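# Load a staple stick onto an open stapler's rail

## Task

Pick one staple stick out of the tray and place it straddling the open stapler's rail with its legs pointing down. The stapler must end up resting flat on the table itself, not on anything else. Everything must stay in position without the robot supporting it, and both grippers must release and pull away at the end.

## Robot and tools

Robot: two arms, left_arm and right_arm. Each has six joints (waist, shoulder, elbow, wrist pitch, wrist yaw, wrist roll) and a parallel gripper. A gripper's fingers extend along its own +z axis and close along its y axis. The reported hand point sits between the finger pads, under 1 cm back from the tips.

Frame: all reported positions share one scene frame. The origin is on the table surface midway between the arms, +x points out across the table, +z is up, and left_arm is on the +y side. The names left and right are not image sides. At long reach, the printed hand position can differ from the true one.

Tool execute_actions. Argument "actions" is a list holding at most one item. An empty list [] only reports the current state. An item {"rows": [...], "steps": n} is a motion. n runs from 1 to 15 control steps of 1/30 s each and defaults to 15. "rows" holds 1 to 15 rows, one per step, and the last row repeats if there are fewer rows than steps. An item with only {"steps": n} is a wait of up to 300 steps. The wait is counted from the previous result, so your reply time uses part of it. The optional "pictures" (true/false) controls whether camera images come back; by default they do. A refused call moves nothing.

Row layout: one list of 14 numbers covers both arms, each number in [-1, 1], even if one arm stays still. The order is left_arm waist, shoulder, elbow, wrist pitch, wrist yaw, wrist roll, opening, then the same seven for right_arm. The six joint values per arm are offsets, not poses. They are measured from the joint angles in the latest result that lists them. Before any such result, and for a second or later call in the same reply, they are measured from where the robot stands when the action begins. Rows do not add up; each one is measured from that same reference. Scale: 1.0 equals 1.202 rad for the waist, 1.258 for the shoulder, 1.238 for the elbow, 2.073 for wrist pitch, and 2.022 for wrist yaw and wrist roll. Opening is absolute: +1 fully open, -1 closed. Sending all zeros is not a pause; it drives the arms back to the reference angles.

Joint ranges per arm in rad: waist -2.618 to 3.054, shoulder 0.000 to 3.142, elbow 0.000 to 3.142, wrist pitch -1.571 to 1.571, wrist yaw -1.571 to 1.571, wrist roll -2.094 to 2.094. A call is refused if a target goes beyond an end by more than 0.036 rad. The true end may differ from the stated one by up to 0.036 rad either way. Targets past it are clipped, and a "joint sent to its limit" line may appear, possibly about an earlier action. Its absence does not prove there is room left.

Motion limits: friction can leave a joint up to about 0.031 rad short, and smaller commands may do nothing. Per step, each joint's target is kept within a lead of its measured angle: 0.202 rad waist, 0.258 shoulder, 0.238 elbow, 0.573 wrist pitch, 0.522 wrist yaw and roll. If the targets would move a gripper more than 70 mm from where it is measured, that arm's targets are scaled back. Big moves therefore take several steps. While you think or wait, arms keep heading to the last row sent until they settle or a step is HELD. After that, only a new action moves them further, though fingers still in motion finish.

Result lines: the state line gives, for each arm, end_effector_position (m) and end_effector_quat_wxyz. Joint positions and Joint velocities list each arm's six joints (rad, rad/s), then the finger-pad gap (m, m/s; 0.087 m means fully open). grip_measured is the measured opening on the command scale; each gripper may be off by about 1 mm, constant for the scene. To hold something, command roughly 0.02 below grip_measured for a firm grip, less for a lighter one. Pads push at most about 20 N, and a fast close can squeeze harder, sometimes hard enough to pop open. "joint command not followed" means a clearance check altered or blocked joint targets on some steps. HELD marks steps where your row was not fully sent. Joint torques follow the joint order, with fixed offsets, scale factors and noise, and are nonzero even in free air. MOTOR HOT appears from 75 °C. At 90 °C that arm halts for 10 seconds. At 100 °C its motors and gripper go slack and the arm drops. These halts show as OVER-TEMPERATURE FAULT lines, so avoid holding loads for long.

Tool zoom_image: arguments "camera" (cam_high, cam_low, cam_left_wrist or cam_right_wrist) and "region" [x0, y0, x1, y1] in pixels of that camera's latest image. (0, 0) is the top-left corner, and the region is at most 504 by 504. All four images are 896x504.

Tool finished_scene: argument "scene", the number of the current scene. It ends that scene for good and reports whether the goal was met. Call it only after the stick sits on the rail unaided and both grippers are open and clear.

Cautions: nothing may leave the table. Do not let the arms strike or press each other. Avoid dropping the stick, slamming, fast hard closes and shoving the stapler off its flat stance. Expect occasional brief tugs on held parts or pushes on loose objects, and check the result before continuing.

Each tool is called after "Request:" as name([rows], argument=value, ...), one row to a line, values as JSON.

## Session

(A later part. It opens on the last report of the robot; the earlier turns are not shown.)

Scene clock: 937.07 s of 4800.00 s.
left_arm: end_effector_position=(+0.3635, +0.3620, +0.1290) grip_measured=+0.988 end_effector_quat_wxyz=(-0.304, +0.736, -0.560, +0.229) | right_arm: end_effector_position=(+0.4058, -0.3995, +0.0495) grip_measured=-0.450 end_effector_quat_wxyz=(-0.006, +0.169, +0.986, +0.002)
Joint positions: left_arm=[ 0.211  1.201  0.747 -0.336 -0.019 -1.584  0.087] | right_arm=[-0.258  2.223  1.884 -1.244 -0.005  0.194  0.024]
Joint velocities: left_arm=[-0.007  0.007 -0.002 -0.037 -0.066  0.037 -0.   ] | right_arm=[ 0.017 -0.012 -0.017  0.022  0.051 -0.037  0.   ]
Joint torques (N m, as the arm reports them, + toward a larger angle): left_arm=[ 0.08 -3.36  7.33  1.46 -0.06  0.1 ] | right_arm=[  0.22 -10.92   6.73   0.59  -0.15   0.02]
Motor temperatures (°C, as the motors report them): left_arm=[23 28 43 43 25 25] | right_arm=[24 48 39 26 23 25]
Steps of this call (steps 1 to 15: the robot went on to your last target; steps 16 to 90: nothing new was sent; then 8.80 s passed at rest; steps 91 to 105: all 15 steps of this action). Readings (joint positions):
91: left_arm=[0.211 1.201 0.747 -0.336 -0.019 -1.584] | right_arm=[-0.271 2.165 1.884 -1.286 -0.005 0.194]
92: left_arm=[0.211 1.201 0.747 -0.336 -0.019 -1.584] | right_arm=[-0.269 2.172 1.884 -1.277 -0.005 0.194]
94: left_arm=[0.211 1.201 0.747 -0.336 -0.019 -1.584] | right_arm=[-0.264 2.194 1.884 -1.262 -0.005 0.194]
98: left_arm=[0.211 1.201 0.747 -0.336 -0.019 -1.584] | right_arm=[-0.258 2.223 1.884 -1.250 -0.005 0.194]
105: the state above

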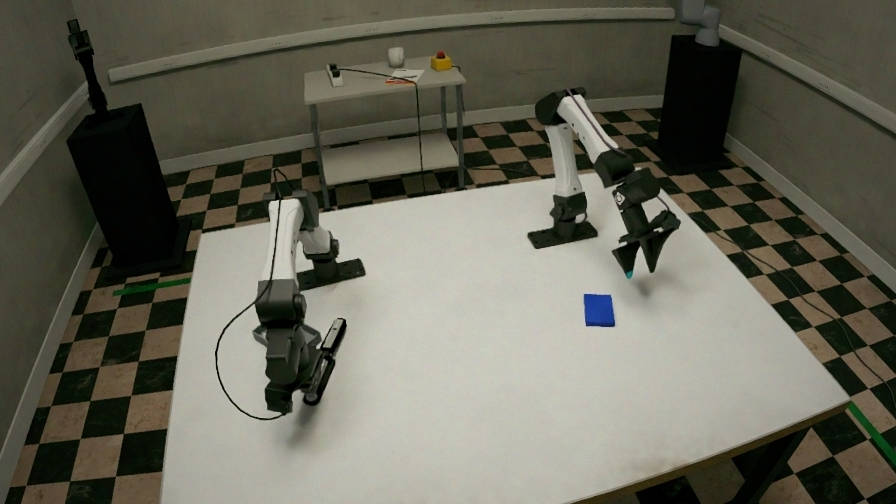

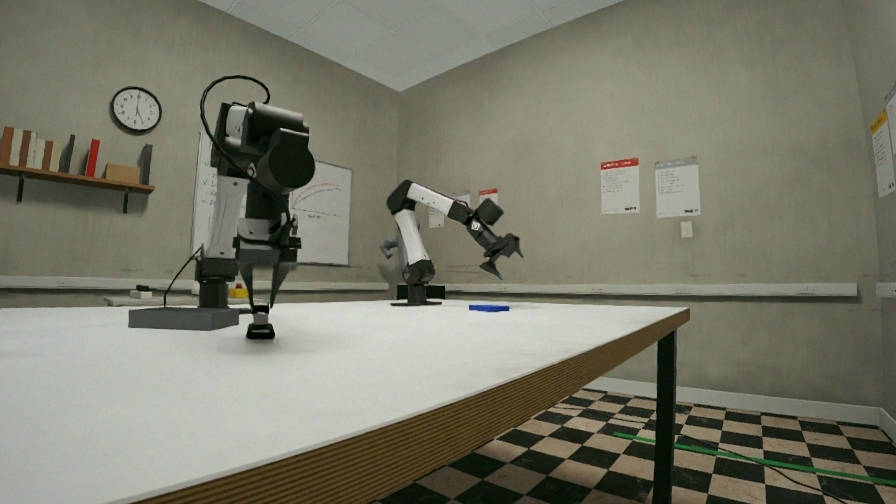

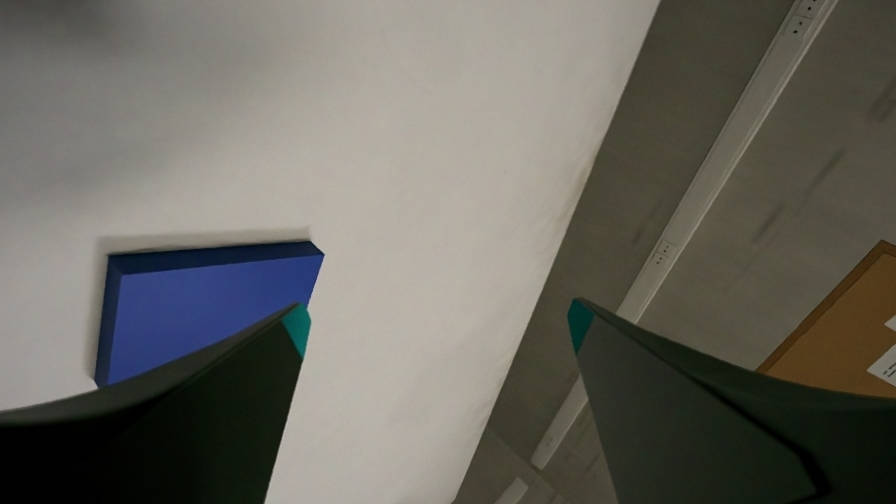

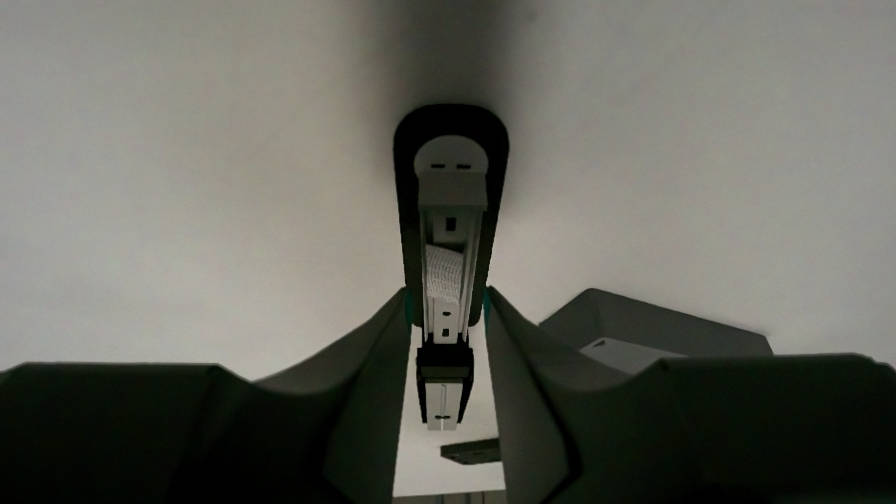

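Request:
execute_actions([
  {"rows": [[0,0,0,0,0,0,1, 0,0.025,0,0.032,0,0,-0.45]], "steps": 15},
], pictures=false)

Request:
execute_actions([
  {"rows": [[0,0,0,0,0,0,1, 0,0,0,0,0,0,-0.55],[0,0,0,0,0,0,1, 0,0,0,0,0,0,-0.62],[0,0,0,0,0,0,1, 0,0,0,0,0,0,-0.68],[0,0,0,0,0,0,1, 0,0,0,0,0,0,-0.72],[0,0,0,0,0,0,1, 0,0,0,0,0,0,-0.76],[0,0,0,0,0,0,1, 0,0,0,0,0,0,-0.8]], "steps": 15},
], pictures=false)

Request:
execute_actions([
  {"rows": [[0,0,0,0,0,0,1, 0,-0.04,0,-0.02,0,0,-0.8]], "steps": 15},
])

Request:
zoom_image(camera="cam_right_wrist", region=[348, 180, 548, 380])

Scene clock: 945.67 s of 4800.00 s.
left_arm: end_effector_position=(+0.3635, +0.3620, +0.1290) grip_measured=+0.988 end_effector_quat_wxyz=(-0.304, +0.736, -0.560, +0.229) | right_arm: end_effector_position=(+0.4159, -0.4010, +0.0393) grip_measured=-0.450 end_effector_quat_wxyz=(+0.006, +0.169, +0.986, +0.003)
Joint positions: left_arm=[ 0.211  1.201  0.747 -0.336 -0.019 -1.584  0.087] | right_arm=[-0.258  2.245  1.884 -1.197 -0.005  0.194  0.024]
Joint velocities: left_arm=[-0.007  0.022 -0.032  0.051  0.095 -0.022 -0.001] | right_arm=[ 0.012  0.012 -0.002 -0.007  0.007 -0.037  0.   ]
Joint torques (N m, as the arm reports them, + toward a larger angle): left_arm=[ 0.   -3.4   7.14  1.46 -0.08  0.11] | right_arm=[ -0.29 -10.49   6.73   0.64  -0.14   0.02]
Motor temperatures (°C, as the motors report them): left_arm=[23 28 43 43 25 25] | right_arm=[24 48 39 26 23 25]
Steps of this call (steps 1 to 15: the robot went on to your last target; steps 16 to 90: nothing new was sent; then 5.10 s passed at rest; steps 91 to 105: all 15 steps of this action). Readings (joint positions):
91: left_arm=[0.211 1.201 0.747 -0.336 -0.019 -1.584] | right_arm=[-0.258 2.224 1.884 -1.239 -0.005 0.194]
92: left_arm=[0.211 1.201 0.747 -0.336 -0.019 -1.584] | right_arm=[-0.258 2.227 1.884 -1.230 -0.005 0.194]
94: left_arm=[0.211 1.201 0.747 -0.336 -0.019 -1.584] | right_arm=[-0.258 2.234 1.884 -1.216 -0.005 0.194]
98: left_arm=[0.211 1.201 0.747 -0.336 -0.019 -1.584] | right_arm=[-0.258 2.245 1.884 -1.203 -0.005 0.194]
105: the state above

Scene clock: 946.17 s of 4800.00 s.
left_arm: end_effector_position=(+0.3635, +0.3620, +0.1290) grip_measured=+0.988 end_effector_quat_wxyz=(-0.304, +0.736, -0.560, +0.229) | right_arm: end_effector_position=(+0.4156, -0.4015, +0.0393) grip_measured=-0.798 end_effector_quat_wxyz=(+0.006, +0.169, +0.986, +0.001)
Joint positions: left_arm=[ 0.211  1.201  0.747 -0.336 -0.019 -1.584  0.087] | right_arm=[-0.258  2.245  1.884 -1.198 -0.002  0.194  0.009]
Joint velocities: left_arm=[-0.012  0.007  0.002 -0.037 -0.007  0.081 -0.   ] | right_arm=[ 0.012 -0.007  0.007 -0.007  0.022  0.022  0.   ]
Joint torques (N m, as the arm reports them, + toward a larger angle): left_arm=[ 0.01 -3.42  7.18  1.45 -0.07  0.07] | right_arm=[ -0.29 -11.24   6.73   0.48  -0.18   0.02]
Motor temperatures (°C, as the motors report them): left_arm=[23 28 43 43 25 25] | right_arm=[24 48 39 26 23 25]
Steps of this call (steps 1 to 15: all 15 steps of this action). Readings (joint positions):
1: left_arm=[0.211 1.201 0.747 -0.336 -0.019 -1.584] | right_arm=[-0.258 2.245 1.884 -1.197 -0.005 0.194]
2: left_arm=[0.211 1.201 0.747 -0.336 -0.019 -1.584] | right_arm=[-0.258 2.245 1.884 -1.197 -0.005 0.194]
4: left_arm=[0.211 1.201 0.747 -0.336 -0.019 -1.584] | right_arm=[-0.258 2.245 1.884 -1.197 -0.005 0.194]
8: left_arm=[0.211 1.201 0.747 -0.336 -0.019 -1.584] | right_arm=[-0.258 2.245 1.884 -1.198 -0.003 0.194]
15: the state above

Scene clock: 946.67 s of 4800.00 s.
left_arm: end_effector_position=(+0.3635, +0.3620, +0.1290) grip_measured=+0.988 end_effector_quat_wxyz=(-0.304, +0.736, -0.560, +0.229) | right_arm: end_effector_position=(+0.4113, -0.4011, +0.0511) grip_measured=-0.800 end_effector_quat_wxyz=(+0.008, +0.169, +0.986, +0.000)
Joint positions: left_arm=[ 0.211  1.201  0.747 -0.336 -0.019 -1.584  0.087] | right_arm=[-0.258  2.216  1.884 -1.223 -0.001  0.194  0.009]
Joint velocities: left_arm=[-0.002 -0.022 -0.012 -0.007 -0.051  0.022 -0.001] | right_arm=[-0.012 -0.017  0.002  0.007 -0.081  0.051  0.001]
Joint torques (N m, as the arm reports them, + toward a larger angle): left_arm=[-0.04 -3.47  7.07  1.48 -0.08  0.09] | right_arm=[ -0.29 -12.75   6.79   0.33  -0.15   0.02]
Motor temperatures (°C, as the motors report them): left_arm=[23 28 43 43 25 25] | right_arm=[24 48 39 26 23 25]
Steps of this call (steps 1 to 15: all 15 steps of this action). Readings (joint positions):
1: left_arm=[0.211 1.201 0.747 -0.336 -0.019 -1.584] | right_arm=[-0.258 2.241 1.884 -1.199 -0.001 0.194]
2: left_arm=[0.211 1.201 0.747 -0.336 -0.019 -1.584] | right_arm=[-0.258 2.237 1.884 -1.203 -0.001 0.194]
4: left_arm=[0.211 1.201 0.747 -0.336 -0.019 -1.584] | right_arm=[-0.258 2.227 1.884 -1.211 -0.001 0.194]
8: left_arm=[0.211 1.201 0.747 -0.336 -0.019 -1.584] | right_arm=[-0.258 2.216 1.884 -1.219 -0.001 0.194]
15: the state above

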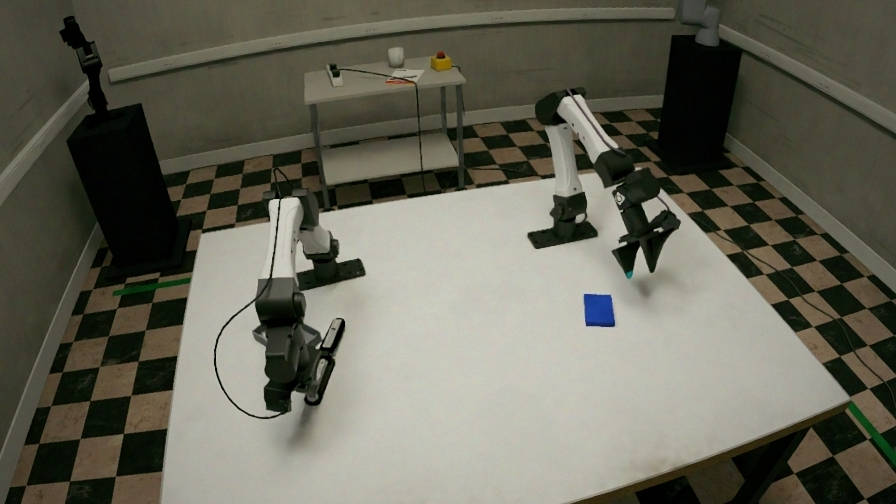

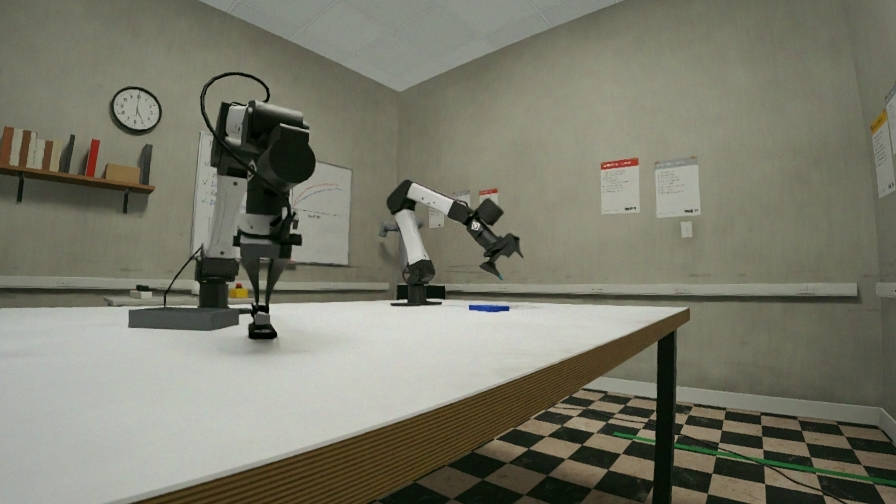

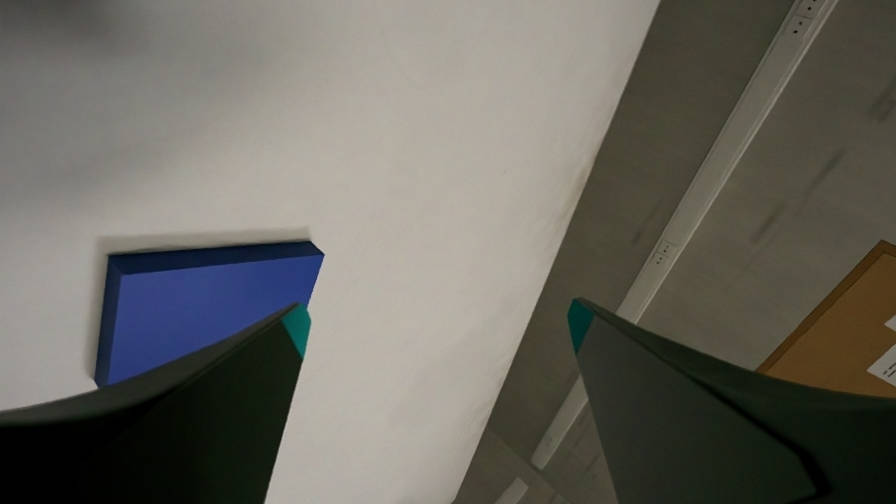

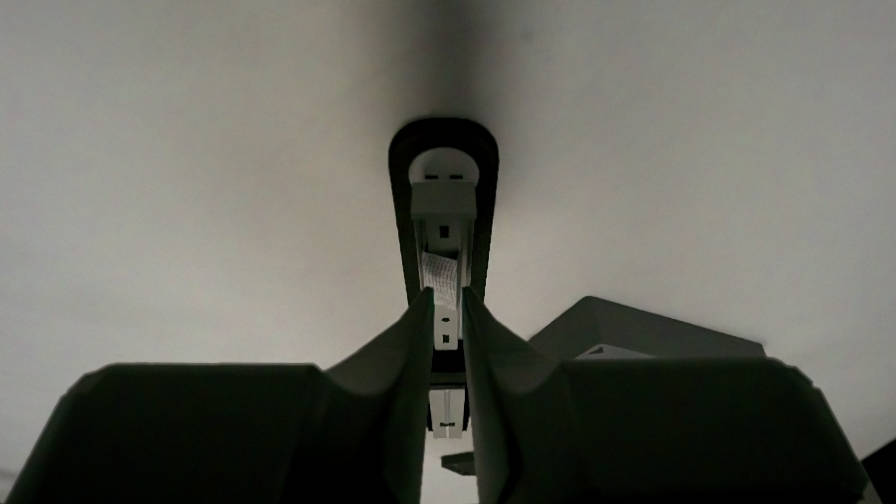

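Region (348, 180, 548, 380) of cam_right_wrist's 896x504 image, scaled by 2.520, with more detail than that image has.

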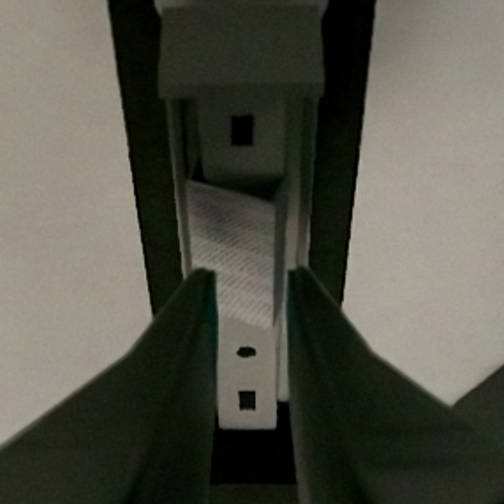

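Request:
execute_actions([
  {"rows": [[0,0,0,0,0,0,1, 0,0,0,0,0,0,-1]], "steps": 10},
], pictures=false)

Request:
execute_actions([
  {"rows": [[0,0,0,0,0,0,1, 0,0.02,0,0.012,0,0,-1]], "steps": 15},
], pictures=false)

Request:
execute_actions([
  {"rows": [[0,0,0,0,0,0,1, -0.022,0,0,0,0,0,-1]], "steps": 15},
], pictures=false)

Request:
execute_actions([
  {"rows": [[0,0,0,0,0,0,1, 0,-0.06,0,-0.035,0,0,-1]], "steps": 15},
])

Request:
zoom_image(camera="cam_right_wrist", region=[328, 120, 548, 340])

Scene clock: 965.27 s of 4800.00 s.
left_arm: end_effector_position=(+0.3635, +0.3620, +0.1290) grip_measured=+0.988 end_effector_quat_wxyz=(-0.304, +0.736, -0.560, +0.229) | right_arm: end_effector_position=(+0.4111, -0.4011, +0.0511) grip_measured=-1.000 end_effector_quat_wxyz=(+0.007, +0.169, +0.986, +0.000)
Joint positions: left_arm=[ 0.211  1.201  0.747 -0.336 -0.019 -1.584  0.087] | right_arm=[-0.258  2.216  1.884 -1.224 -0.001  0.194  0.   ]
Joint velocities: left_arm=[ 0.002 -0.022  0.002 -0.051 -0.022 -0.051 -0.   ] | right_arm=[ 0.012  0.002 -0.002 -0.007 -0.037  0.037  0.   ]
Joint torques (N m, as the arm reports them, + toward a larger angle): left_arm=[ 0.02 -3.47  7.07  1.44 -0.07  0.1 ] | right_arm=[ -0.28 -11.03   6.76   0.49  -0.14   0.02]
Motor temperatures (°C, as the motors report them): left_arm=[23 28 43 43 25 25] | right_arm=[24 51 39 26 23 25]
Steps of this call (steps 1 to 15: the robot went on to your last target; steps 16 to 90: nothing new was sent; then 15.27 s passed at rest; steps 91 to 100: all 10 steps of this action). Readings (joint positions):
91: left_arm=[0.211 1.201 0.747 -0.336 -0.019 -1.584] | right_arm=[-0.258 2.216 1.884 -1.224 -0.001 0.194]
92: left_arm=[0.211 1.201 0.747 -0.336 -0.019 -1.584] | right_arm=[-0.258 2.216 1.884 -1.224 -0.001 0.194]
94: left_arm=[0.211 1.201 0.747 -0.336 -0.019 -1.584] | right_arm=[-0.258 2.216 1.884 -1.224 -0.001 0.194]
98: left_arm=[0.211 1.201 0.747 -0.336 -0.019 -1.584] | right_arm=[-0.258 2.216 1.884 -1.224 -0.001 0.194]
100: the state above

Scene clock: 965.77 s of 4800.00 s.
left_arm: end_effector_position=(+0.3635, +0.3620, +0.1290) grip_measured=+0.988 end_effector_quat_wxyz=(-0.304, +0.736, -0.560, +0.229) | right_arm: end_effector_position=(+0.4118, -0.4012, +0.0458) grip_measured=-1.000 end_effector_quat_wxyz=(+0.004, +0.169, +0.986, +0.000)
Joint positions: left_arm=[ 0.211  1.201  0.747 -0.336 -0.019 -1.584  0.087] | right_arm=[-0.258  2.23   1.884 -1.217 -0.001  0.194  0.   ]
Joint velocities: left_arm=[-0.012  0.012  0.002 -0.037 -0.066  0.007  0.   ] | right_arm=[ 0.007 -0.002  0.002 -0.007 -0.022 -0.051  0.   ]
Joint torques (N m, as the arm reports them, + toward a larger angle): left_arm=[ 0.02 -3.41  7.26  1.47 -0.09  0.09] | right_arm=[ -0.29 -10.3    6.69   0.66  -0.14   0.02]
Motor temperatures (°C, as the motors report them): left_arm=[23 28 43 43 25 25] | right_arm=[24 51 39 26 23 25]
Steps of this call (steps 1 to 15: all 15 steps of this action). Readings (joint positions):
1: left_arm=[0.211 1.201 0.747 -0.336 -0.019 -1.584] | right_arm=[-0.258 2.217 1.884 -1.223 -0.001 0.194]
2: left_arm=[0.211 1.201 0.747 -0.336 -0.019 -1.584] | right_arm=[-0.258 2.218 1.884 -1.222 -0.001 0.194]
4: left_arm=[0.211 1.201 0.747 -0.336 -0.019 -1.584] | right_arm=[-0.258 2.223 1.884 -1.220 -0.001 0.194]
8: left_arm=[0.211 1.201 0.747 -0.336 -0.019 -1.584] | right_arm=[-0.258 2.230 1.884 -1.218 -0.001 0.194]
15: the state above

Scene clock: 966.27 s of 4800.00 s.
left_arm: end_effector_position=(+0.3635, +0.3620, +0.1290) grip_measured=+0.988 end_effector_quat_wxyz=(-0.304, +0.736, -0.560, +0.229) | right_arm: end_effector_position=(+0.4107, -0.4098, +0.0458) grip_measured=-1.000 end_effector_quat_wxyz=(+0.004, +0.180, +0.984, +0.000)
Joint positions: left_arm=[ 0.211  1.201  0.747 -0.336 -0.019 -1.584  0.087] | right_arm=[-0.28   2.23   1.884 -1.217 -0.001  0.194  0.   ]
Joint velocities: left_arm=[-0.007 -0.007 -0.002  0.037 -0.007  0.081  0.002] | right_arm=[ 0.017  0.022 -0.007 -0.007 -0.081 -0.095  0.   ]
Joint torques (N m, as the arm reports them, + toward a larger angle): left_arm=[-0.07 -3.4   7.13  1.46 -0.06  0.1 ] | right_arm=[ -0.64 -11.1    6.72   0.46  -0.13   0.02]
Motor temperatures (°C, as the motors report them): left_arm=[23 28 43 43 25 25] | right_arm=[24 51 39 26 23 25]
Steps of this call (steps 1 to 15: all 15 steps of this action). Readings (joint positions):
1: left_arm=[0.211 1.201 0.747 -0.336 -0.019 -1.584] | right_arm=[-0.259 2.230 1.884 -1.217 -0.001 0.194]
2: left_arm=[0.211 1.201 0.747 -0.336 -0.019 -1.584] | right_arm=[-0.261 2.230 1.884 -1.217 -0.001 0.194]
4: left_arm=[0.211 1.201 0.747 -0.336 -0.019 -1.584] | right_arm=[-0.269 2.230 1.884 -1.217 -0.001 0.194]
8: left_arm=[0.211 1.201 0.747 -0.336 -0.019 -1.584] | right_arm=[-0.280 2.230 1.884 -1.217 -0.001 0.194]
15: the state above

Scene clock: 966.77 s of 4800.00 s.
left_arm: end_effector_position=(+0.3635, +0.3620, +0.1290) grip_measured=+0.988 end_effector_quat_wxyz=(-0.304, +0.736, -0.560, +0.229) | right_arm: end_effector_position=(+0.4003, -0.4081, +0.0705) grip_measured=-1.000 end_effector_quat_wxyz=(+0.007, +0.180, +0.984, +0.000)
Joint positions: left_arm=[ 0.211  1.201  0.747 -0.336 -0.019 -1.584  0.087] | right_arm=[-0.28   2.168  1.884 -1.273 -0.001  0.194  0.   ]
Joint velocities: left_arm=[ 0.007  0.007 -0.007 -0.066  0.007  0.037 -0.   ] | right_arm=[ 0.012 -0.002 -0.007  0.022 -0.007 -0.051  0.   ]
Joint torques (N m, as the arm reports them, + toward a larger angle): left_arm=[ 0.   -3.38  7.1   1.46 -0.1   0.1 ] | right_arm=[ -0.32 -11.82   6.77   0.31  -0.14   0.02]
Motor temperatures (°C, as the motors report them): left_arm=[23 28 43 43 25 25] | right_arm=[24 51 39 26 23 25]
Steps of this call (steps 1 to 15: all 15 steps of this action). Readings (joint positions):
1: left_arm=[0.211 1.201 0.747 -0.336 -0.019 -1.584] | right_arm=[-0.280 2.226 1.884 -1.221 -0.001 0.194]
2: left_arm=[0.211 1.201 0.747 -0.336 -0.019 -1.584] | right_arm=[-0.280 2.219 1.884 -1.233 -0.001 0.194]
4: left_arm=[0.211 1.201 0.747 -0.336 -0.019 -1.584] | right_arm=[-0.280 2.198 1.884 -1.250 -0.001 0.194]
8: left_arm=[0.211 1.201 0.747 -0.336 -0.019 -1.584] | right_arm=[-0.280 2.169 1.884 -1.264 -0.001 0.194]
15: the state above

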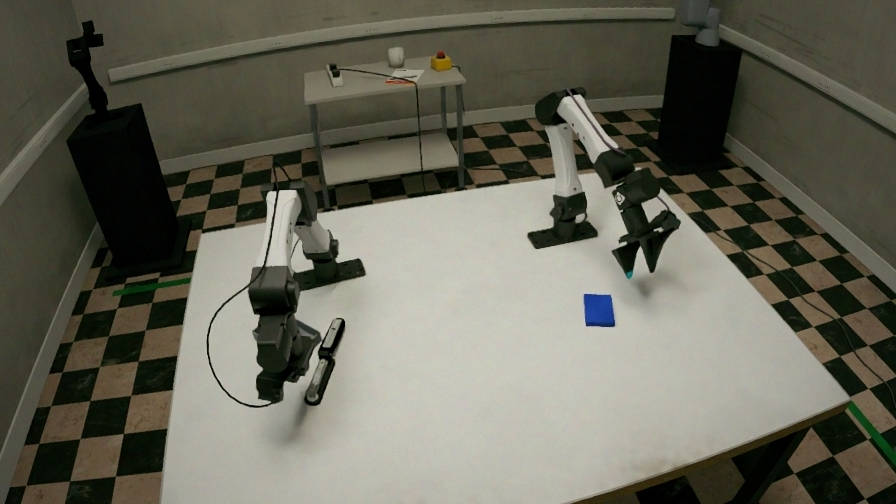

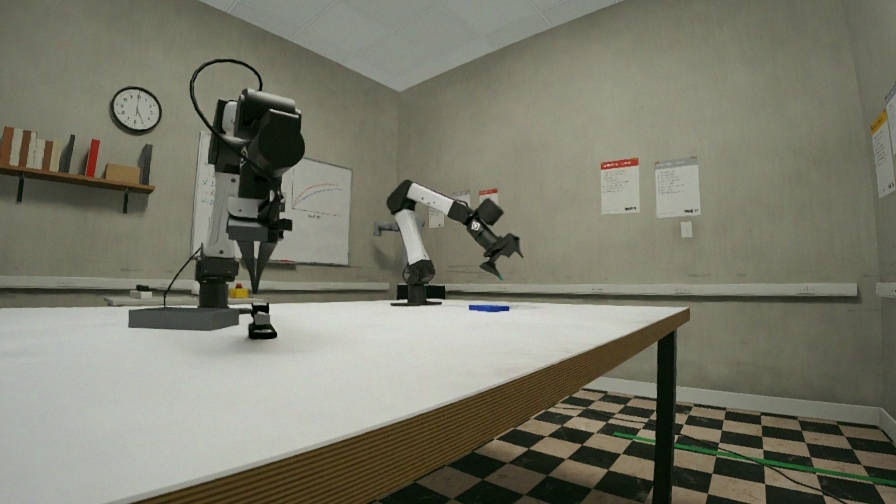

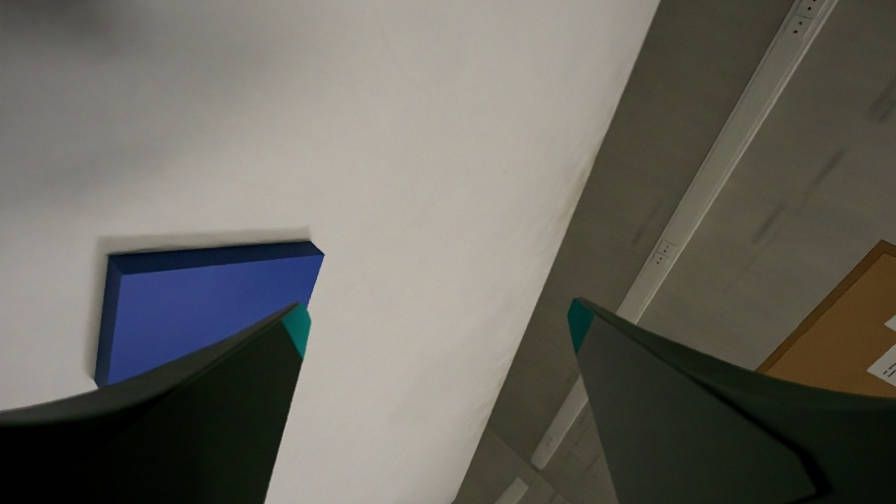

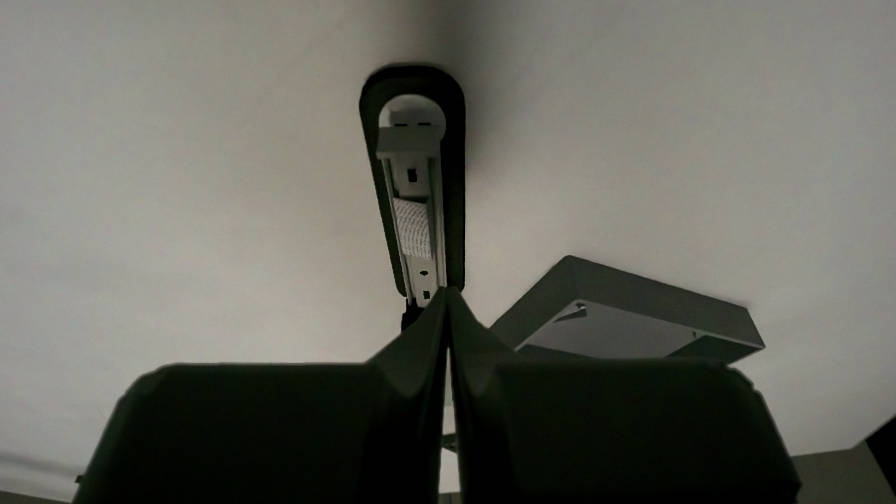

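Region (328, 120, 548, 340) of cam_right_wrist's 896x504 image, scaled by 2.291, with more detail than that image has.

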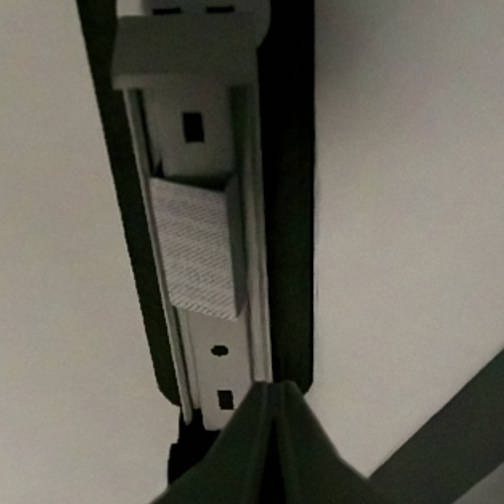

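Request:
execute_actions([
  {"rows": [[0,0,0,0,0,0,1, 0.025,0.054,0,0.036,0,0,-1]], "steps": 15},
], pictures=false)

Request:
execute_actions([
  {"rows": [[0,0,0,0,0,0,1, -0.025,0,0,0,0,0,-1]], "steps": 15},
], pictures=false)

Request:
execute_actions([
  {"rows": [[0,0,0,0,0,0,1, 0,-0.06,0,-0.035,0,0,-1]], "steps": 15},
])

Request:
zoom_image(camera="cam_right_wrist", region=[328, 120, 548, 340])

Scene clock: 975.47 s of 4800.00 s.
left_arm: end_effector_position=(+0.3635, +0.3620, +0.1290) grip_measured=+0.988 end_effector_quat_wxyz=(-0.304, +0.736, -0.560, +0.229) | right_arm: end_effector_position=(+0.4113, -0.3995, +0.0432) grip_measured=-1.000 end_effector_quat_wxyz=(-0.000, +0.167, +0.986, +0.000)
Joint positions: left_arm=[ 0.211  1.201  0.747 -0.336 -0.019 -1.584  0.087] | right_arm=[-0.253  2.237  1.884 -1.218 -0.     0.194  0.   ]
Joint velocities: left_arm=[-0.022  0.017 -0.002  0.022  0.066 -0.037  0.   ] | right_arm=[-0.007 -0.002  0.017  0.037 -0.007 -0.081  0.   ]
Joint torques (N m, as the arm reports them, + toward a larger angle): left_arm=[-0.04 -3.34  7.29  1.47 -0.07  0.1 ] | right_arm=[ -0.05 -11.17   6.74   0.62  -0.16   0.02]
Motor temperatures (°C, as the motors report them): left_arm=[23 28 43 43 25 25] | right_arm=[24 51 39 26 23 25]
Steps of this call (steps 1 to 15: the robot went on to your last target; steps 16 to 90: nothing new was sent; then 5.20 s passed at rest; steps 91 to 105: all 15 steps of this action). Readings (joint positions):
91: left_arm=[0.211 1.201 0.747 -0.336 -0.019 -1.584] | right_arm=[-0.278 2.173 1.884 -1.271 -0.001 0.194]
92: left_arm=[0.211 1.201 0.747 -0.336 -0.019 -1.584] | right_arm=[-0.275 2.180 1.884 -1.259 -0.000 0.194]
94: left_arm=[0.211 1.201 0.747 -0.336 -0.019 -1.584] | right_arm=[-0.266 2.204 1.884 -1.241 -0.000 0.194]
98: left_arm=[0.211 1.201 0.747 -0.336 -0.019 -1.584] | right_arm=[-0.253 2.236 1.884 -1.226 -0.000 0.194]
105: the state above

Scene clock: 975.97 s of 4800.00 s.
left_arm: end_effector_position=(+0.3635, +0.3620, +0.1290) grip_measured=+0.988 end_effector_quat_wxyz=(-0.304, +0.736, -0.560, +0.229) | right_arm: end_effector_position=(+0.4104, -0.4030, +0.0435) grip_measured=-1.000 end_effector_quat_wxyz=(-0.001, +0.176, +0.984, +0.009)
Joint positions: left_arm=[ 0.211  1.201  0.747 -0.336 -0.019 -1.584  0.087] | right_arm=[-0.271  2.237  1.884 -1.22  -0.019  0.194  0.   ]
Joint velocities: left_arm=[-0.002 -0.012 -0.002 -0.066 -0.037 -0.051 -0.001] | right_arm=[-0.007  0.007  0.007 -0.022  0.066  0.007  0.   ]
Joint torques (N m, as the arm reports them, + toward a larger angle): left_arm=[ 0.09 -3.41  7.15  1.45 -0.07  0.09] | right_arm=[ -1.26 -11.13   6.7    0.46   0.03   0.02]
Motor temperatures (°C, as the motors report them): left_arm=[23 28 43 43 25 25] | right_arm=[24 51 39 26 23 25]
Steps of this call (steps 1 to 15: all 15 steps of this action). Readings (joint positions):
1: left_arm=[0.211 1.201 0.747 -0.336 -0.019 -1.584] | right_arm=[-0.255 2.237 1.884 -1.218 -0.001 0.194]
2: left_arm=[0.211 1.201 0.747 -0.336 -0.019 -1.584] | right_arm=[-0.258 2.237 1.884 -1.218 -0.003 0.194]
4: left_arm=[0.211 1.201 0.747 -0.336 -0.019 -1.584] | right_arm=[-0.265 2.237 1.884 -1.219 -0.008 0.194]
8: left_arm=[0.211 1.201 0.747 -0.336 -0.019 -1.584] | right_arm=[-0.271 2.237 1.884 -1.220 -0.017 0.194]
15: the state above

Scene clock: 976.47 s of 4800.00 s.
left_arm: end_effector_position=(+0.3635, +0.3620, +0.1290) grip_measured=+0.988 end_effector_quat_wxyz=(-0.304, +0.736, -0.560, +0.229) | right_arm: end_effector_position=(+0.4002, -0.4011, +0.0682) grip_measured=-1.000 end_effector_quat_wxyz=(+0.001, +0.176, +0.984, +0.010)
Joint positions: left_arm=[ 0.211  1.201  0.747 -0.336 -0.019 -1.584  0.087] | right_arm=[-0.271  2.176  1.884 -1.276 -0.02   0.194  0.   ]
Joint velocities: left_arm=[ 0.002 -0.027 -0.027  0.037 -0.051 -0.037 -0.001] | right_arm=[ 0.007 -0.017  0.002 -0.007  0.037 -0.066  0.   ]
Joint torques (N m, as the arm reports them, + toward a larger angle): left_arm=[ 0.06 -3.45  7.27  1.44 -0.09  0.11] | right_arm=[ -0.3  -11.85   6.68   0.3   -0.14   0.02]
Motor temperatures (°C, as the motors report them): left_arm=[23 28 43 43 25 25] | right_arm=[24 51 39 26 23 25]
Steps of this call (steps 1 to 15: all 15 steps of this action). Readings (joint positions):
1: left_arm=[0.211 1.201 0.747 -0.336 -0.019 -1.584] | right_arm=[-0.271 2.232 1.884 -1.224 -0.020 0.194]
2: left_arm=[0.211 1.201 0.747 -0.336 -0.019 -1.584] | right_arm=[-0.271 2.225 1.884 -1.235 -0.020 0.194]
4: left_arm=[0.211 1.201 0.747 -0.336 -0.019 -1.584] | right_arm=[-0.271 2.203 1.884 -1.252 -0.020 0.194]
8: left_arm=[0.211 1.201 0.747 -0.336 -0.019 -1.584] | right_arm=[-0.271 2.176 1.884 -1.267 -0.020 0.194]
15: the state above

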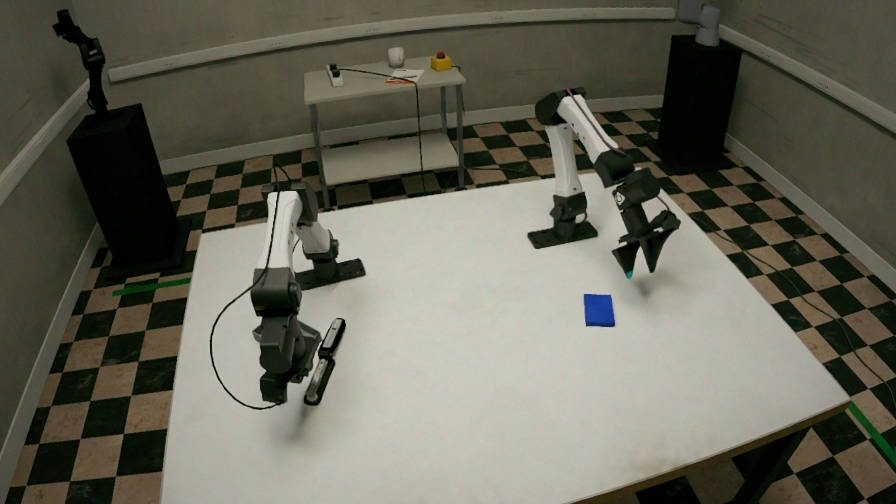

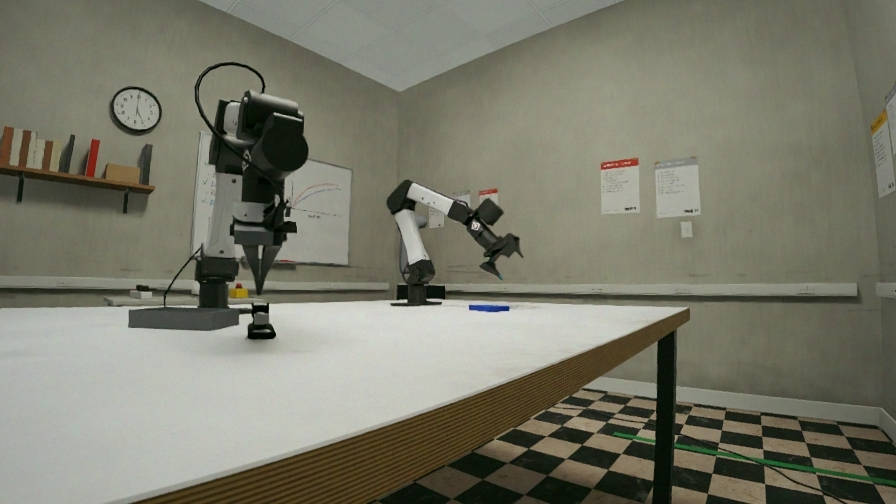

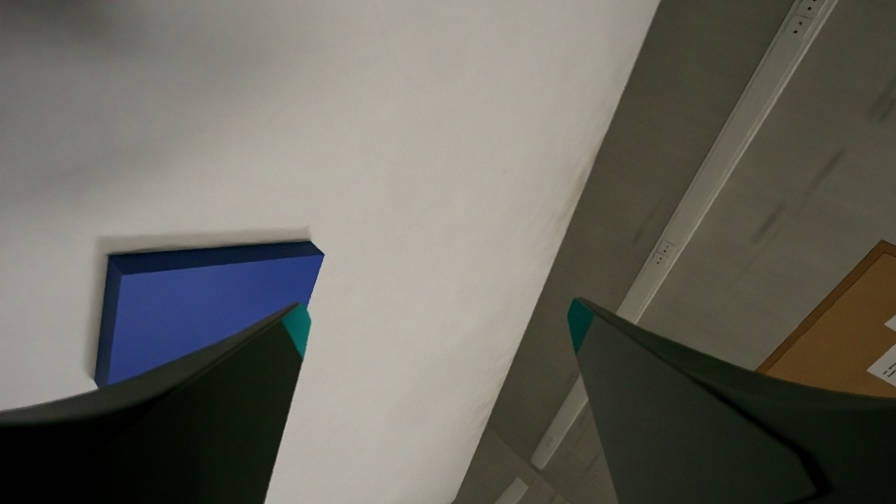

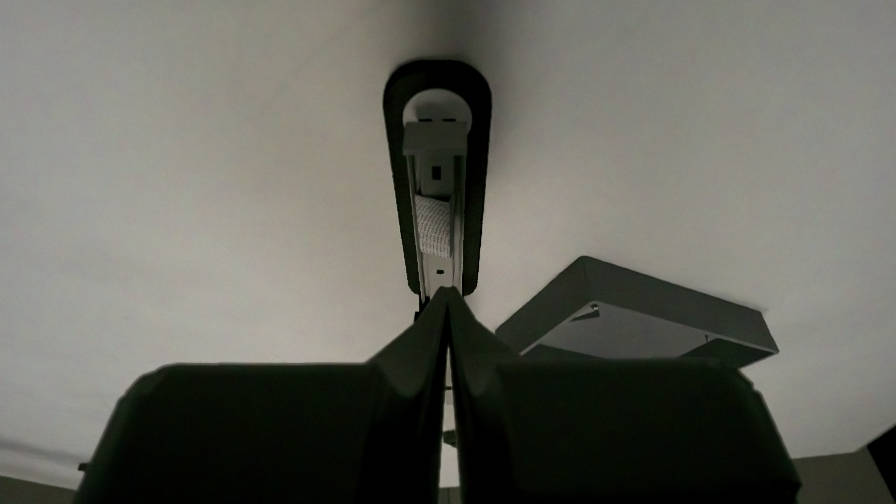

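Region (328, 120, 548, 340) of cam_right_wrist's 896x504 image, scaled by 2.291, with more detail than that image has.

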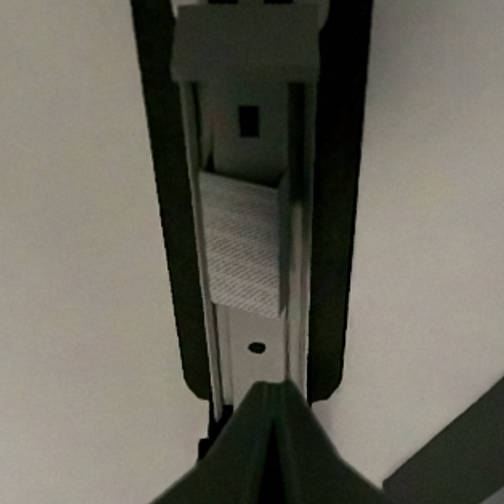

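Request:
execute_actions([
  {"rows": [[0,0,0,0,0,0,1, 0,-0.03,0,-0.02,0.01,-0.777,-0.05]], "steps": 15},
], pictures=false)

Request:
execute_actions([
  {"steps": 30},
], pictures=false)

Scene clock: 989.30 s of 4800.00 s.
left_arm: end_effector_position=(+0.3635, +0.3620, +0.1290) grip_measured=+0.988 end_effector_quat_wxyz=(-0.304, +0.736, -0.560, +0.229) | right_arm: end_effector_position=(+0.4109, -0.4519, +0.0733) grip_measured=-0.050 end_effector_quat_wxyz=(-0.001, -0.482, +0.876, +0.006)
Joint positions: left_arm=[ 0.211  1.201  0.747 -0.336 -0.019 -1.584  0.087] | right_arm=[-0.271  2.162  1.884 -1.301 -0.008 -1.166  0.042]
Joint velocities: left_arm=[ 0.012 -0.007 -0.012 -0.066 -0.007 -0.037 -0.001] | right_arm=[ 0.002  0.007  0.012  0.007  0.022 -1.385 -0.   ]
Joint torques (N m, as the arm reports them, + toward a larger angle): left_arm=[-0.05 -3.36  7.21  1.48 -0.07  0.11] | right_arm=[ -0.3  -12.54   6.72   0.2   -0.16  -0.03]
Motor temperatures (°C, as the motors report them): left_arm=[23 28 43 43 25 25] | right_arm=[24 51 39 26 23 25]
Steps of this call (steps 1 to 15: the robot went on to your last target; steps 16 to 90: nothing new was sent; then 9.33 s passed at rest; steps 91 to 105: all 15 steps of this action). Readings (joint positions):
91: left_arm=[0.211 1.201 0.747 -0.336 -0.019 -1.584] | right_arm=[-0.271 2.175 1.884 -1.280 -0.018 0.116]
92: left_arm=[0.211 1.201 0.747 -0.336 -0.019 -1.584] | right_arm=[-0.271 2.173 1.884 -1.284 -0.015 0.016]
94: left_arm=[0.211 1.201 0.747 -0.336 -0.019 -1.584] | right_arm=[-0.271 2.169 1.884 -1.291 -0.013 -0.182]
98: left_arm=[0.211 1.201 0.747 -0.336 -0.019 -1.584] | right_arm=[-0.271 2.162 1.884 -1.297 -0.010 -0.577]
105: the state above

Scene clock: 990.30 s of 4800.00 s.
left_arm: end_effector_position=(+0.3635, +0.3620, +0.1290) grip_measured=+0.988 end_effector_quat_wxyz=(-0.304, +0.736, -0.560, +0.229) | right_arm: end_effector_position=(+0.4183, -0.4558, +0.0733) grip_measured=-0.050 end_effector_quat_wxyz=(-0.001, -0.568, +0.823, +0.006)
Joint positions: left_arm=[ 0.211  1.201  0.747 -0.336 -0.019 -1.584  0.087] | right_arm=[-0.271  2.162  1.884 -1.302 -0.007 -1.369  0.042]
Joint velocities: left_arm=[-0.007  0.022 -0.012 -0.037  0.037 -0.051 -0.   ] | right_arm=[-0.007  0.002  0.002 -0.066 -0.007  0.037  0.001]
Joint torques (N m, as the arm reports them, + toward a larger angle): left_arm=[-0.08 -3.47  7.2   1.46 -0.06  0.1 ] | right_arm=[ -0.28 -12.45   6.66   0.19  -0.16  -0.07]
Motor temperatures (°C, as the motors report them): left_arm=[23 28 43 43 25 25] | right_arm=[24 52 39 26 23 25]
Steps of this call (steps 1 to 30: the robot went on to your last target). Readings (joint positions):
1: left_arm=[0.211 1.201 0.747 -0.336 -0.019 -1.584] | right_arm=[-0.271 2.162 1.884 -1.302 -0.008 -1.207]
2: left_arm=[0.211 1.201 0.747 -0.336 -0.019 -1.584] | right_arm=[-0.271 2.162 1.884 -1.302 -0.008 -1.240]
4: left_arm=[0.211 1.201 0.747 -0.336 -0.019 -1.584] | right_arm=[-0.271 2.162 1.884 -1.302 -0.008 -1.287]
8: left_arm=[0.211 1.201 0.747 -0.336 -0.019 -1.584] | right_arm=[-0.271 2.162 1.884 -1.302 -0.008 -1.336]
30: the state above
All arms were judged still, so your last target was given up. Only a new action makes them travel on or press farther. Fingers that are still opening or closing keep moving.

Request:
execute_actions([
  {"rows": [[0,0,0,0,0,0,1, 0.112,-0.03,-0.08,0.03,0,0.067,-0.05]], "steps": 15},
], pictures=false)

Request:
execute_actions([
  {"steps": 15},
])

Scene clock: 996.83 s of 4800.00 s.
left_arm: end_effector_position=(+0.3635, +0.3620, +0.1290) grip_measured=+0.988 end_effector_quat_wxyz=(-0.304, +0.736, -0.560, +0.229) | right_arm: end_effector_position=(+0.4145, -0.3974, +0.0602) grip_measured=-0.050 end_effector_quat_wxyz=(-0.009, -0.575, +0.818, +0.013)
Joint positions: left_arm=[ 0.211  1.201  0.747 -0.336 -0.019 -1.584  0.087] | right_arm=[-0.131  2.146  1.805 -1.259 -0.01  -1.246  0.042]
Joint velocities: left_arm=[-0.012  0.012 -0.002 -0.037  0.022 -0.007  0.001] | right_arm=[-0.012  0.017  0.012  0.037 -0.007  0.051 -0.001]
Joint torques (N m, as the arm reports them, + toward a larger angle): left_arm=[ 0.   -3.45  7.24  1.46 -0.07  0.1 ] | right_arm=[ -0.62 -12.06   4.84   0.52  -0.2    0.1 ]
Motor temperatures (°C, as the motors report them): left_arm=[23 28 43 43 25 25] | right_arm=[24 52 39 25 23 25]
Steps of this call (steps 1 to 90: nothing new was sent; then 3.03 s passed at rest; steps 91 to 105: all 15 steps of this action). Readings (joint positions):
91: left_arm=[0.211 1.201 0.747 -0.336 -0.019 -1.584] | right_arm=[-0.261 2.158 1.870 -1.290 -0.003 -1.350]
92: left_arm=[0.211 1.201 0.747 -0.336 -0.019 -1.584] | right_arm=[-0.241 2.150 1.848 -1.277 0.001 -1.327]
94: left_arm=[0.211 1.201 0.747 -0.336 -0.019 -1.584] | right_arm=[-0.181 2.146 1.820 -1.273 -0.000 -1.296]
98: left_arm=[0.211 1.201 0.747 -0.336 -0.019 -1.584] | right_arm=[-0.114 2.146 1.805 -1.267 -0.010 -1.265]
105: the state above

Scene clock: 997.33 s of 4800.00 s.
left_arm: end_effector_position=(+0.3635, +0.3620, +0.1290) grip_measured=+0.988 end_effector_quat_wxyz=(-0.304, +0.736, -0.560, +0.229) | right_arm: end_effector_position=(+0.4146, -0.3974, +0.0602) grip_measured=-0.050 end_effector_quat_wxyz=(-0.008, -0.573, +0.819, +0.012)
Joint positions: left_arm=[ 0.211  1.201  0.747 -0.336 -0.019 -1.584  0.087] | right_arm=[-0.131  2.146  1.805 -1.258 -0.01  -1.242  0.042]
Joint velocities: left_arm=[-0.002 -0.002  0.012  0.022  0.081  0.007 -0.001] | right_arm=[-0.012 -0.012 -0.002  0.051 -0.066 -0.022 -0.   ]
Joint torques (N m, as the arm reports them, + toward a larger angle): left_arm=[-0.03 -3.36  7.21  1.46 -0.07  0.08] | right_arm=[ -0.7  -12.1    4.82   0.51  -0.2    0.11]
Motor temperatures (°C, as the motors report them): left_arm=[23 28 43 43 25 25] | right_arm=[24 52 39 25 23 25]
Steps of this call (steps 1 to 15: the robot went on to your last target). Readings (joint positions):
1: left_arm=[0.211 1.201 0.747 -0.336 -0.019 -1.584] | right_arm=[-0.131 2.146 1.805 -1.259 -0.010 -1.245]
2: left_arm=[0.211 1.201 0.747 -0.336 -0.019 -1.584] | right_arm=[-0.131 2.146 1.805 -1.259 -0.010 -1.245]
4: left_arm=[0.211 1.201 0.747 -0.336 -0.019 -1.584] | right_arm=[-0.131 2.146 1.805 -1.258 -0.010 -1.244]
8: left_arm=[0.211 1.201 0.747 -0.336 -0.019 -1.584] | right_arm=[-0.131 2.146 1.805 -1.258 -0.010 -1.242]
15: the state above
All arms were judged still, so your last target was given up. Only a new action makes them travel on or press farther. Fingers that are still opening or closing keep moving.

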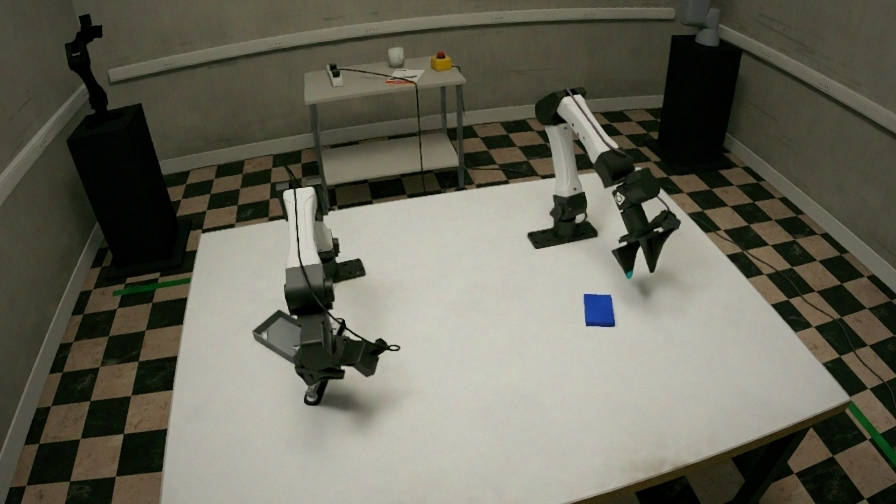

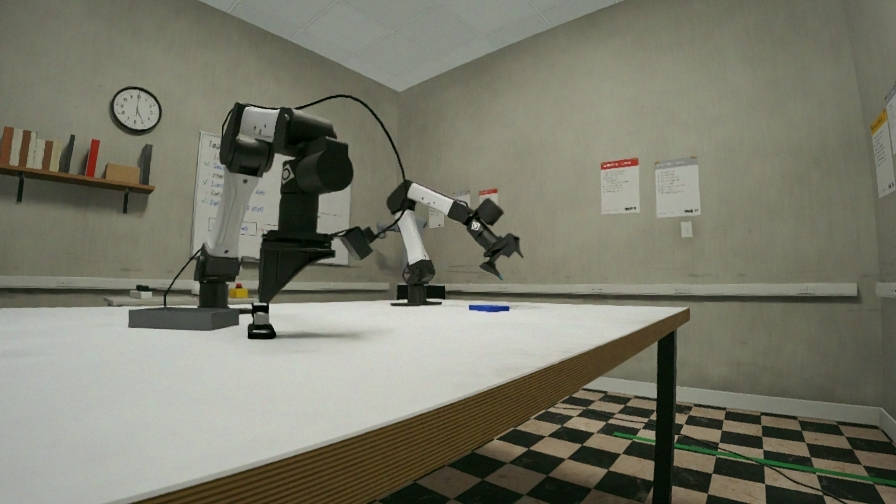

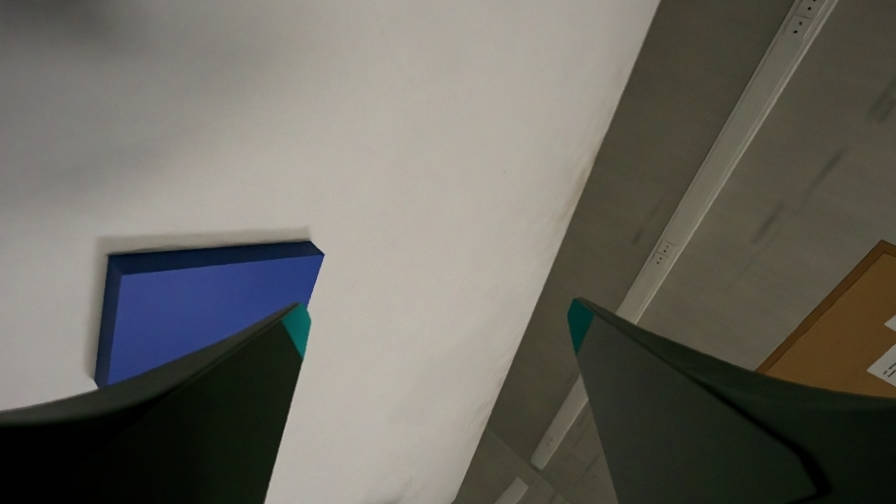

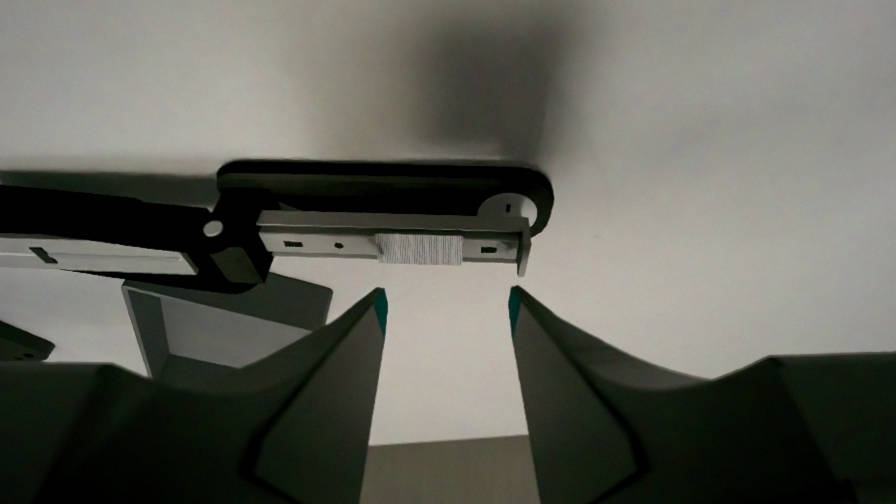

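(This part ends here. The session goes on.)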